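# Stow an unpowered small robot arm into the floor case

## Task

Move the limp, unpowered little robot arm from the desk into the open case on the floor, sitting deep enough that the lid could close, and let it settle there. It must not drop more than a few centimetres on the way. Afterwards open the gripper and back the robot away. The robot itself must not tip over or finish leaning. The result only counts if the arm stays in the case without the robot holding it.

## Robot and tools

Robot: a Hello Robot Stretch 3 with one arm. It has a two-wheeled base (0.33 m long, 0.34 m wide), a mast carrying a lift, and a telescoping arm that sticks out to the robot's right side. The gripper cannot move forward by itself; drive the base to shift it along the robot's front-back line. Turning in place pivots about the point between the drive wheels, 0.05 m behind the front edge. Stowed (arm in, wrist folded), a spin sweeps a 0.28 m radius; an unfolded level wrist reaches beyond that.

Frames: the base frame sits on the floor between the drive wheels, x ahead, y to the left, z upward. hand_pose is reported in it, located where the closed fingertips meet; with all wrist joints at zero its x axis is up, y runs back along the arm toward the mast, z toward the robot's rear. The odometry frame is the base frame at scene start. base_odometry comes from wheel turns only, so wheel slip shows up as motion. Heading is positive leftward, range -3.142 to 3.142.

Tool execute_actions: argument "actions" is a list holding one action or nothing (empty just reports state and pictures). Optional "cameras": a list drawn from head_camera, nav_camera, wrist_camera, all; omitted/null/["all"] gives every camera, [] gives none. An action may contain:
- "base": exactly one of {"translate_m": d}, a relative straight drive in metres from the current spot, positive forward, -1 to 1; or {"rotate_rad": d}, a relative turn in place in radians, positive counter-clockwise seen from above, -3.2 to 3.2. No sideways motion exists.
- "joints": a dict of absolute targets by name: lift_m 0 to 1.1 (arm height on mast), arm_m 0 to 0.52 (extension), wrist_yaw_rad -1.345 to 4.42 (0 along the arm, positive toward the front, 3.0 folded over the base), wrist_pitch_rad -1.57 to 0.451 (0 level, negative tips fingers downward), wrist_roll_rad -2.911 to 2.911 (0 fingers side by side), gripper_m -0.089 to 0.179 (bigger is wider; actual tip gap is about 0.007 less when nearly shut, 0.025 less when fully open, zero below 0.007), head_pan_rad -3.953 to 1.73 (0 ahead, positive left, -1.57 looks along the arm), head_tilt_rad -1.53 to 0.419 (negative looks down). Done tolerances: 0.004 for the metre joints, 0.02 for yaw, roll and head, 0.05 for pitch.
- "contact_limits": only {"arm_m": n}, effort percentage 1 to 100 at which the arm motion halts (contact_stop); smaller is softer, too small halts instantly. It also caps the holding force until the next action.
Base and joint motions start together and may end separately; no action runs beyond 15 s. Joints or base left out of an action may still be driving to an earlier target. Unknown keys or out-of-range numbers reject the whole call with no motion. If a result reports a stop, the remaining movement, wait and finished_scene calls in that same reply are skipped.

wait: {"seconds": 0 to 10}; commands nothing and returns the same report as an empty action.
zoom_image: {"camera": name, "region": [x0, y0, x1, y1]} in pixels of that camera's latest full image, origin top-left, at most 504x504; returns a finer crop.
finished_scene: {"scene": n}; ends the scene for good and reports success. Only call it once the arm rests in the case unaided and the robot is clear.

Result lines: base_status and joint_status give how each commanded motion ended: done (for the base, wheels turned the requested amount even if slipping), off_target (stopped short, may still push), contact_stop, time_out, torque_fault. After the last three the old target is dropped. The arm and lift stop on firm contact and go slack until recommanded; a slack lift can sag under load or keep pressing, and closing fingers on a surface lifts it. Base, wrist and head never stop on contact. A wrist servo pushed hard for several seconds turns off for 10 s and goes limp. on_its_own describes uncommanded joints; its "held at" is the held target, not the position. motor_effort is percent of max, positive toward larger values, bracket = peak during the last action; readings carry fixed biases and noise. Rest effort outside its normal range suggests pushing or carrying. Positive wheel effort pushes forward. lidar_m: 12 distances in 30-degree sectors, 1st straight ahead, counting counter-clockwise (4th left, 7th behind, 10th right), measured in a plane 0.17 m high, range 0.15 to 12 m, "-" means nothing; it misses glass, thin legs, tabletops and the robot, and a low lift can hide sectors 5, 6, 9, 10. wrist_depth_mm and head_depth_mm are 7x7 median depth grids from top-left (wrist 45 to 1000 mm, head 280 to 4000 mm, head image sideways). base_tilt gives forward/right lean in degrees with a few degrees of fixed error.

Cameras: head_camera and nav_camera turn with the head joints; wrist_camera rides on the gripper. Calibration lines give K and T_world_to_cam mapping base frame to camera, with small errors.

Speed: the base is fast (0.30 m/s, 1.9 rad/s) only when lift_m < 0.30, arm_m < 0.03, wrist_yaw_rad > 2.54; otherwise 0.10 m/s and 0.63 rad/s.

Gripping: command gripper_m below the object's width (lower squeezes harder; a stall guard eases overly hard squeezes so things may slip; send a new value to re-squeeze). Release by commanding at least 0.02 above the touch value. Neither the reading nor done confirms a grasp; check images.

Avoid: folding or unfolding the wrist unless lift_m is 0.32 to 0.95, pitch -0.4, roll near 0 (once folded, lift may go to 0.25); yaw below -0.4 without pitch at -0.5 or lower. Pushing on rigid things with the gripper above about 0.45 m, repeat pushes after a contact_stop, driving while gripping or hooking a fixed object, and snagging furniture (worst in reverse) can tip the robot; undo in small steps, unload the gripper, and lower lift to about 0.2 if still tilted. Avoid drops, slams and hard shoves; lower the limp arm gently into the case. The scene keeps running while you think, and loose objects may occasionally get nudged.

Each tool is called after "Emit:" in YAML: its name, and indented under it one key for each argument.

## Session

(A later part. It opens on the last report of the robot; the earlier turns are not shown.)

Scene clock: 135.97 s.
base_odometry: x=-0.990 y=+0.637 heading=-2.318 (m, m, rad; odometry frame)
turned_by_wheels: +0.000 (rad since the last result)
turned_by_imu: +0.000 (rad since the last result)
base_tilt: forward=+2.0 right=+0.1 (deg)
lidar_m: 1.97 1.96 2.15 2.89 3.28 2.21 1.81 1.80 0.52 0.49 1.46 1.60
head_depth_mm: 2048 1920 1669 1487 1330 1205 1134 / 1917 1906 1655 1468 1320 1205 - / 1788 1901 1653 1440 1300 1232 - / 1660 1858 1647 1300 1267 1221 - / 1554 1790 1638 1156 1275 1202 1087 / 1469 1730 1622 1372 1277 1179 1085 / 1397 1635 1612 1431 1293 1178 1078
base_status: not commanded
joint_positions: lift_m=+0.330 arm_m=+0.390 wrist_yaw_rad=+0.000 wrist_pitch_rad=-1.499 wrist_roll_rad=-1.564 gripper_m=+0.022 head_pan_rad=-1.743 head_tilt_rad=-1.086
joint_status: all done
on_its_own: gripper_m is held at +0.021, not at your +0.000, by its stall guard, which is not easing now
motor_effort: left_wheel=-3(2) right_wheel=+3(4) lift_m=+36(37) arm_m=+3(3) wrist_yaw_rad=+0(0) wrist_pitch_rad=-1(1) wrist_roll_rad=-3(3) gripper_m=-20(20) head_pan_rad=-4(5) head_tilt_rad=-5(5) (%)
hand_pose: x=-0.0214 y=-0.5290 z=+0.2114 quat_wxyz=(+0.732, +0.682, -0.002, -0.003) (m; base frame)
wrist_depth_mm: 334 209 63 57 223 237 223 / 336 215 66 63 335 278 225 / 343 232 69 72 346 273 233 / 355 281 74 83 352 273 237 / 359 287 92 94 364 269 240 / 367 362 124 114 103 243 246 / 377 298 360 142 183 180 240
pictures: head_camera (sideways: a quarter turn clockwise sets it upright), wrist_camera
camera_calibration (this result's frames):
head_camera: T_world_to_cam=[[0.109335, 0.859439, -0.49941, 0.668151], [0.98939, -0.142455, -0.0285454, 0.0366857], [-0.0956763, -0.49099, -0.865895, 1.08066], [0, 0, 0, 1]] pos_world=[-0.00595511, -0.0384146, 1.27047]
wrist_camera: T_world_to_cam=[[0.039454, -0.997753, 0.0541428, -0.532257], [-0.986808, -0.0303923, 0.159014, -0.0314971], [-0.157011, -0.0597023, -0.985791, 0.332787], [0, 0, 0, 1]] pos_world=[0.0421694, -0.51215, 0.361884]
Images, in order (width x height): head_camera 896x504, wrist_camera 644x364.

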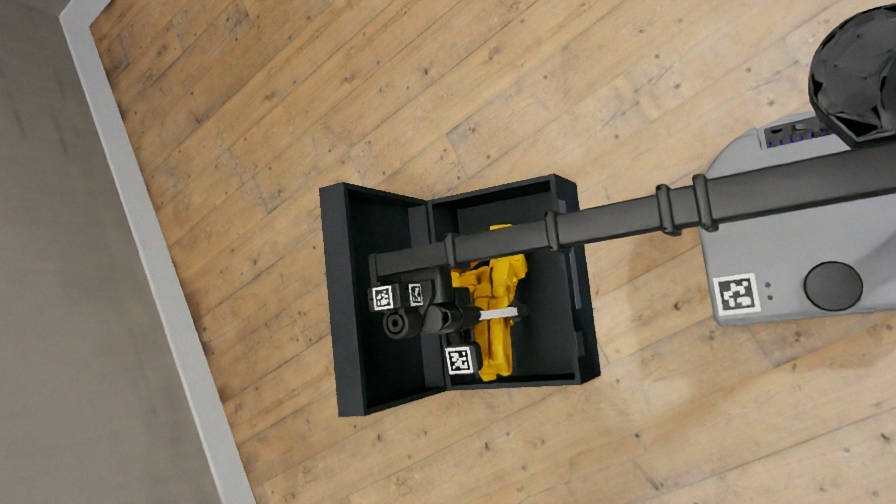

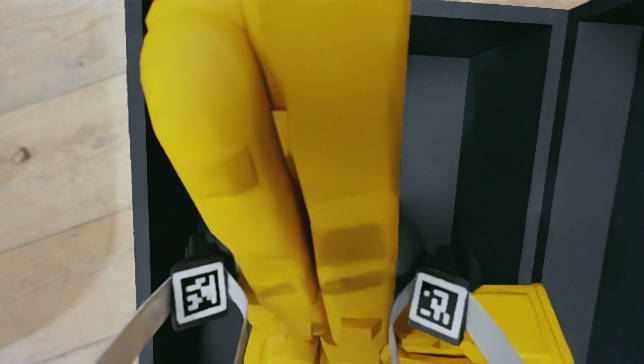

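Emit:
execute_actions:
  actions:
    - {"base":{"translate_m":-0.01},"joints":{"arm_m":0.375,"lift_m":0.27}}
  cameras: []

Emit:
execute_actions:
  actions:
    - {"joints":{"lift_m":0.168}}
  cameras: ["head_camera","wrist_camera"]

Emit:
execute_actions:
  actions:
    - {"joints":{"gripper_m":0.095}}
  cameras: []

Emit:
execute_actions:
  actions:
    - {"joints":{"lift_m":0.42}}
  cameras: ["wrist_camera"]

Emit:
execute_actions:
  actions:
    - {"joints":{"arm_m":0.0}}
  cameras: ["head_camera"]

Scene clock: 143.67 s.
base_odometry: x=-0.984 y=+0.644 heading=-2.318 (m, m, rad; odometry frame)
turned_by_wheels: +0.000 (rad since the last result)
turned_by_imu: +0.000 (rad since the last result)
base_tilt: forward=+1.9 right=-0.1 (deg)
lidar_m: 1.98 1.96 2.16 2.89 3.28 2.20 1.80 1.79 0.73 0.48 1.46 1.61
head_depth_mm: 2065 1916 1674 1481 1327 1207 1119 / 1914 1910 1657 1469 1320 1202 - / 1781 1896 1654 1441 1295 1226 - / 1676 1847 1637 1317 1273 1224 - / 1566 1793 1630 1273 1266 1199 1086 / 1476 1726 1617 1359 1281 1179 1081 / 1398 1633 1618 1431 1295 1175 1085
base_status: done
joint_positions: lift_m=+0.270 arm_m=+0.375 wrist_yaw_rad=+0.000 wrist_pitch_rad=-1.499 wrist_roll_rad=-1.564 gripper_m=+0.022 head_pan_rad=-1.743 head_tilt_rad=-1.086
joint_status: all done
on_its_own: gripper_m is held at +0.021, not at your +0.000, by its stall guard, which is not easing now
motor_effort: left_wheel=-3(6) right_wheel=+4(5) lift_m=+36(37) arm_m=-3(5) wrist_yaw_rad=-1(0) wrist_pitch_rad=-1(0) wrist_roll_rad=-3(3) gripper_m=-20(20) head_pan_rad=-5(5) head_tilt_rad=-5(5) (%)
hand_pose: x=-0.0214 y=-0.5147 z=+0.1514 quat_wxyz=(+0.732, +0.682, -0.002, -0.003) (m; base frame)
wrist_depth_mm: 280 155 63 57 233 268 211 / 281 157 66 63 277 285 211 / 290 164 69 73 280 286 209 / 297 197 74 83 291 292 208 / 304 199 92 94 301 296 208 / 312 185 123 114 103 249 206 / 316 226 298 142 184 181 199
pictures: none
No camera images: the call's "cameras" was empty. Leave "cameras" out to get every camera's image.

Scene clock: 145.43 s.
base_odometry: x=-0.984 y=+0.644 heading=-2.318 (m, m, rad; odometry frame)
turned_by_wheels: +0.000 (rad since the last result)
turned_by_imu: +0.000 (rad since the last result)
base_tilt: forward=+2.0 right=-0.1 (deg)
lidar_m: 1.97 1.96 2.16 2.89 3.28 2.20 1.80 1.78 0.73 0.70 1.46 1.61
head_depth_mm: 2053 1915 1669 1483 1334 1202 1110 / 1926 1904 1664 1476 1323 1207 - / 1791 1886 1649 1446 1299 1223 - / 1674 1841 1645 1327 1271 1216 - / 1562 1798 1626 1302 1261 1200 1084 / 1471 1731 1620 1366 1277 1175 1084 / 1396 1639 1612 1436 1293 1175 1080
base_status: not commanded
joint_positions: lift_m=+0.168 arm_m=+0.375 wrist_yaw_rad=+0.000 wrist_pitch_rad=-1.497 wrist_roll_rad=-1.568 gripper_m=+0.022 head_pan_rad=-1.743 head_tilt_rad=-1.086
joint_status: all done
on_its_own: gripper_m is held at +0.021, not at your +0.000, by its stall guard, which is not easing now
motor_effort: left_wheel=-2(3) right_wheel=+2(3) lift_m=+32(35) arm_m=-2(2) wrist_yaw_rad=+0(0) wrist_pitch_rad=-2(2) wrist_roll_rad=-1(3) gripper_m=-20(20) head_pan_rad=-5(4) head_tilt_rad=-5(5) (%)
hand_pose: x=-0.0214 y=-0.5152 z=+0.0495 quat_wxyz=(+0.732, +0.681, -0.001, -0.001) (m; base frame)
wrist_depth_mm: 124 164 168 121 114 177 180 / 125 168 171 116 116 181 185 / 126 169 175 117 180 185 190 / 128 175 178 119 185 191 193 / 128 179 183 124 190 196 198 / 129 170 130 126 115 202 203 / 130 172 138 123 201 207 205
pictures: head_camera (sideways: a quarter turn clockwise sets it upright), wrist_camera
camera_calibration (this result's frames):
head_camera: T_world_to_cam=[[0.109432, 0.859431, -0.499403, 0.668142], [0.989374, -0.142565, -0.0285452, 0.0366855], [-0.0957301, -0.490973, -0.865899, 1.08067], [0, 0, 0, 1]] pos_world=[-0.00595937, -0.038413, 1.27047]
wrist_camera: T_world_to_cam=[[0.0432907, -0.9975, 0.055859, -0.509518], [-0.986641, -0.0338965, 0.159342, -0.00715475], [-0.157051, -0.0620108, -0.985642, 0.172859], [0, 0, 0, 1]] pos_world=[0.0421458, -0.497767, 0.199978]
Images, in order (width x height): head_camera 896x504, wrist_camera 644x364.

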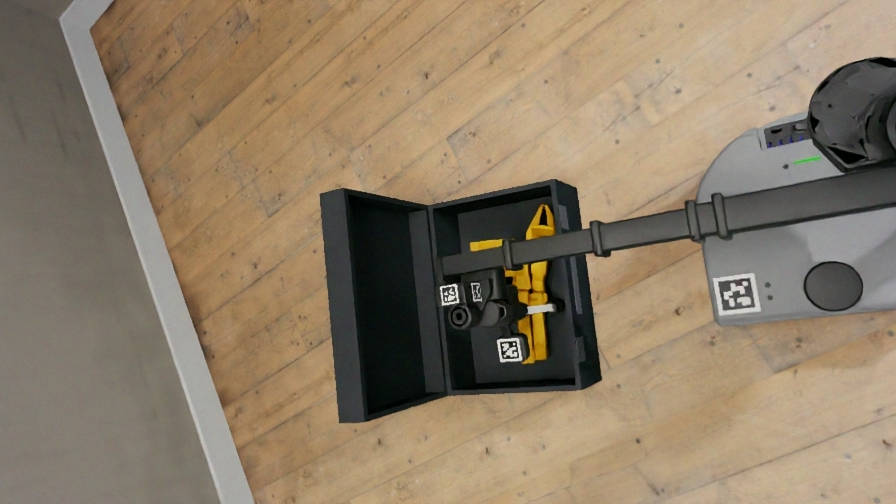

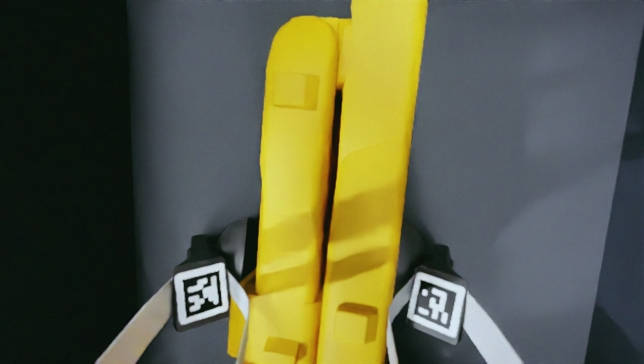

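Scene clock: 146.67 s.
base_odometry: x=-0.984 y=+0.644 heading=-2.319 (m, m, rad; odometry frame)
turned_by_wheels: +0.000 (rad since the last result)
turned_by_imu: +0.000 (rad since the last result)
base_tilt: forward=+2.0 right=-0.1 (deg)
lidar_m: 1.97 1.96 2.16 2.89 3.28 2.21 1.80 1.79 0.73 0.70 1.46 1.61
head_depth_mm: 2050 1924 1673 1480 1328 1202 1105 / 1924 1901 1667 1471 1321 1204 - / 1790 1892 1657 1441 1295 1224 - / 1678 1846 1639 1326 1276 1220 - / 1564 1788 1634 1303 1256 1198 1086 / 1477 1727 1624 1374 1281 1182 1084 / 1401 1644 1607 1434 1291 1176 1078
base_status: not commanded
joint_positions: lift_m=+0.168 arm_m=+0.375 wrist_yaw_rad=+0.000 wrist_pitch_rad=-1.500 wrist_roll_rad=-1.569 gripper_m=+0.095 head_pan_rad=-1.743 head_tilt_rad=-1.086
joint_status: all done
motor_effort: left_wheel=-3(4) right_wheel=+5(6) lift_m=+32(33) arm_m=-2(2) wrist_yaw_rad=+0(0) wrist_pitch_rad=+0(2) wrist_roll_rad=-1(1) gripper_m=+1(80) head_pan_rad=-4(5) head_tilt_rad=-5(5) (%)
hand_pose: x=-0.0214 y=-0.5144 z=+0.0495 quat_wxyz=(+0.731, +0.682, +0.000, -0.001) (m; base frame)
wrist_depth_mm: 124 164 167 121 114 177 182 / 124 167 171 116 117 181 185 / 125 171 176 118 118 187 189 / 127 176 179 120 186 192 193 / 128 179 182 125 116 195 197 / 129 158 137 127 118 200 201 / 130 189 190 127 200 208 205
pictures: none
No camera images: the call's "cameras" was empty. Leave "cameras" out to get every camera's image.

Scene clock: 149.80 s.
base_odometry: x=-0.984 y=+0.644 heading=-2.319 (m, m, rad; odometry frame)
turned_by_wheels: +0.000 (rad since the last result)
turned_by_imu: +0.000 (rad since the last result)
base_tilt: forward=+2.0 right=+0.0 (deg)
lidar_m: 1.98 1.96 2.16 2.90 3.27 2.21 1.80 1.79 0.73 0.70 1.46 1.61
head_depth_mm: 2062 1920 1679 1481 1327 1205 1133 / 1936 1903 1656 1479 1322 1208 1128 / 1798 1893 1651 1441 1302 - - / 1674 1860 1685 1336 1270 1218 - / 1570 1800 1661 1370 1255 1201 1088 / 1480 1739 1619 1379 1280 1177 1082 / 1397 1632 1615 1432 1293 1176 1081
base_status: not commanded
joint_positions: lift_m=+0.420 arm_m=+0.375 wrist_yaw_rad=+0.000 wrist_pitch_rad=-1.499 wrist_roll_rad=-1.569 gripper_m=+0.095 head_pan_rad=-1.743 head_tilt_rad=-1.086
joint_status: all done
motor_effort: left_wheel=-3(3) right_wheel=+5(5) lift_m=+42(43) arm_m=-2(2) wrist_yaw_rad=+0(0) wrist_pitch_rad=-1(0) wrist_roll_rad=-1(1) gripper_m=+1(1) head_pan_rad=-5(4) head_tilt_rad=-5(5) (%)
hand_pose: x=-0.0214 y=-0.5146 z=+0.3012 quat_wxyz=(+0.732, +0.682, +0.000, -0.001) (m; base frame)
wrist_depth_mm: 411 420 340 364 356 444 255 / 424 431 407 412 428 319 274 / 427 438 421 375 434 332 273 / 434 447 430 398 447 330 269 / 456 466 446 394 453 337 266 / 471 473 402 396 375 337 266 / 471 481 389 476 452 356 266
pictures: wrist_camera
camera_calibration (this result's frames):
wrist_camera: T_world_to_cam=[[0.0446924, -0.997556, 0.0537144, -0.522358], [-0.986581, -0.0356209, 0.15934, -0.0481264], [-0.157038, -0.0601149, -0.985761, 0.421975], [0, 0, 0, 1]] pos_world=[0.0421308, -0.497428, 0.451694]
Images, in order (width x height): wrist_camera 644x364.

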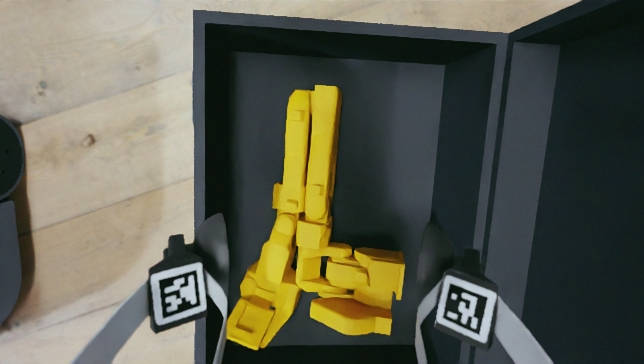

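Scene clock: 153.73 s.
base_odometry: x=-0.984 y=+0.644 heading=-2.319 (m, m, rad; odometry frame)
turned_by_wheels: +0.000 (rad since the last result)
turned_by_imu: +0.000 (rad since the last result)
base_tilt: forward=+2.0 right=-0.2 (deg)
lidar_m: 1.98 1.96 2.16 2.89 3.28 2.20 1.80 1.78 0.73 0.70 1.46 1.60
head_depth_mm: 2051 1941 1667 1488 1336 1205 1135 / 1922 1901 1668 1469 1325 1202 1122 / 1777 1894 1651 1452 1297 - - / 1673 1847 1643 1335 1270 - - / 1567 1794 1635 1310 1258 1210 1088 / 1480 1732 1622 1372 1280 1183 1082 / 1398 1637 1619 1438 1292 1176 1076
base_status: not commanded
joint_positions: lift_m=+0.420 arm_m=+0.003 wrist_yaw_rad=+0.000 wrist_pitch_rad=-1.499 wrist_roll_rad=-1.569 gripper_m=+0.095 head_pan_rad=-1.743 head_tilt_rad=-1.086
joint_status: all done
joint sent to its limit — the command would take arm_m past its lower limit, so that joint was sent only as far as its limit.
motor_effort: left_wheel=-3(3) right_wheel=+4(5) lift_m=+41(41) arm_m=-3(1) wrist_yaw_rad=-1(0) wrist_pitch_rad=-1(1) wrist_roll_rad=-1(1) gripper_m=+1(1) head_pan_rad=-5(4) head_tilt_rad=-5(5) (%)
hand_pose: x=-0.0214 y=-0.1427 z=+0.3012 quat_wxyz=(+0.732, +0.681, +0.000, -0.001) (m; base frame)
wrist_depth_mm: 414 422 428 439 441 450 455 / 421 429 437 447 457 463 382 / - - - 455 472 464 403 / - - - 467 475 470 396 / - - - 479 484 463 410 / - - - 498 503 427 422 / - - - 508 513 431 472
pictures: head_camera (sideways: a quarter turn clockwise sets it upright)
camera_calibration (this result's frames):
head_camera: T_world_to_cam=[[0.109432, 0.859431, -0.499402, 0.668141], [0.989374, -0.142565, -0.0285452, 0.0366855], [-0.0957301, -0.490972, -0.8659, 1.08067], [0, 0, 0, 1]] pos_world=[-0.00595937, -0.038413, 1.27047]
Images, in order (width x height): head_camera 896x504.

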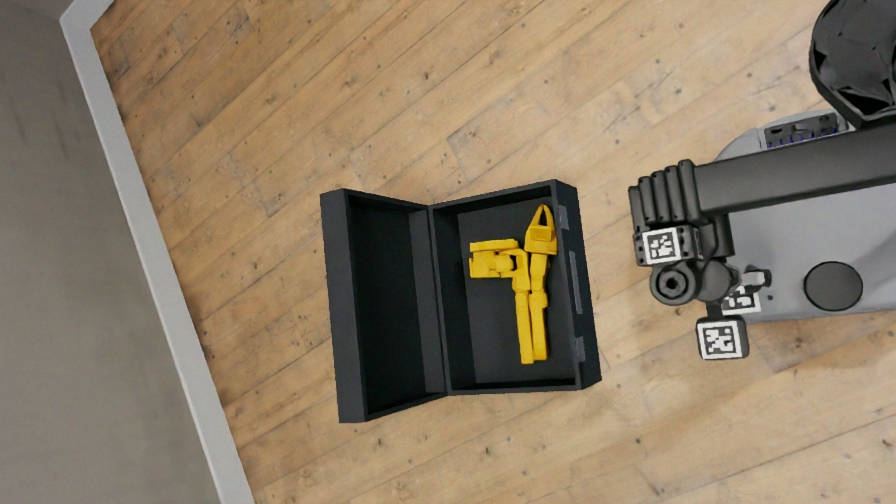

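Emit:
finished_scene:
  scene: 2

The scene is finished: the task was done.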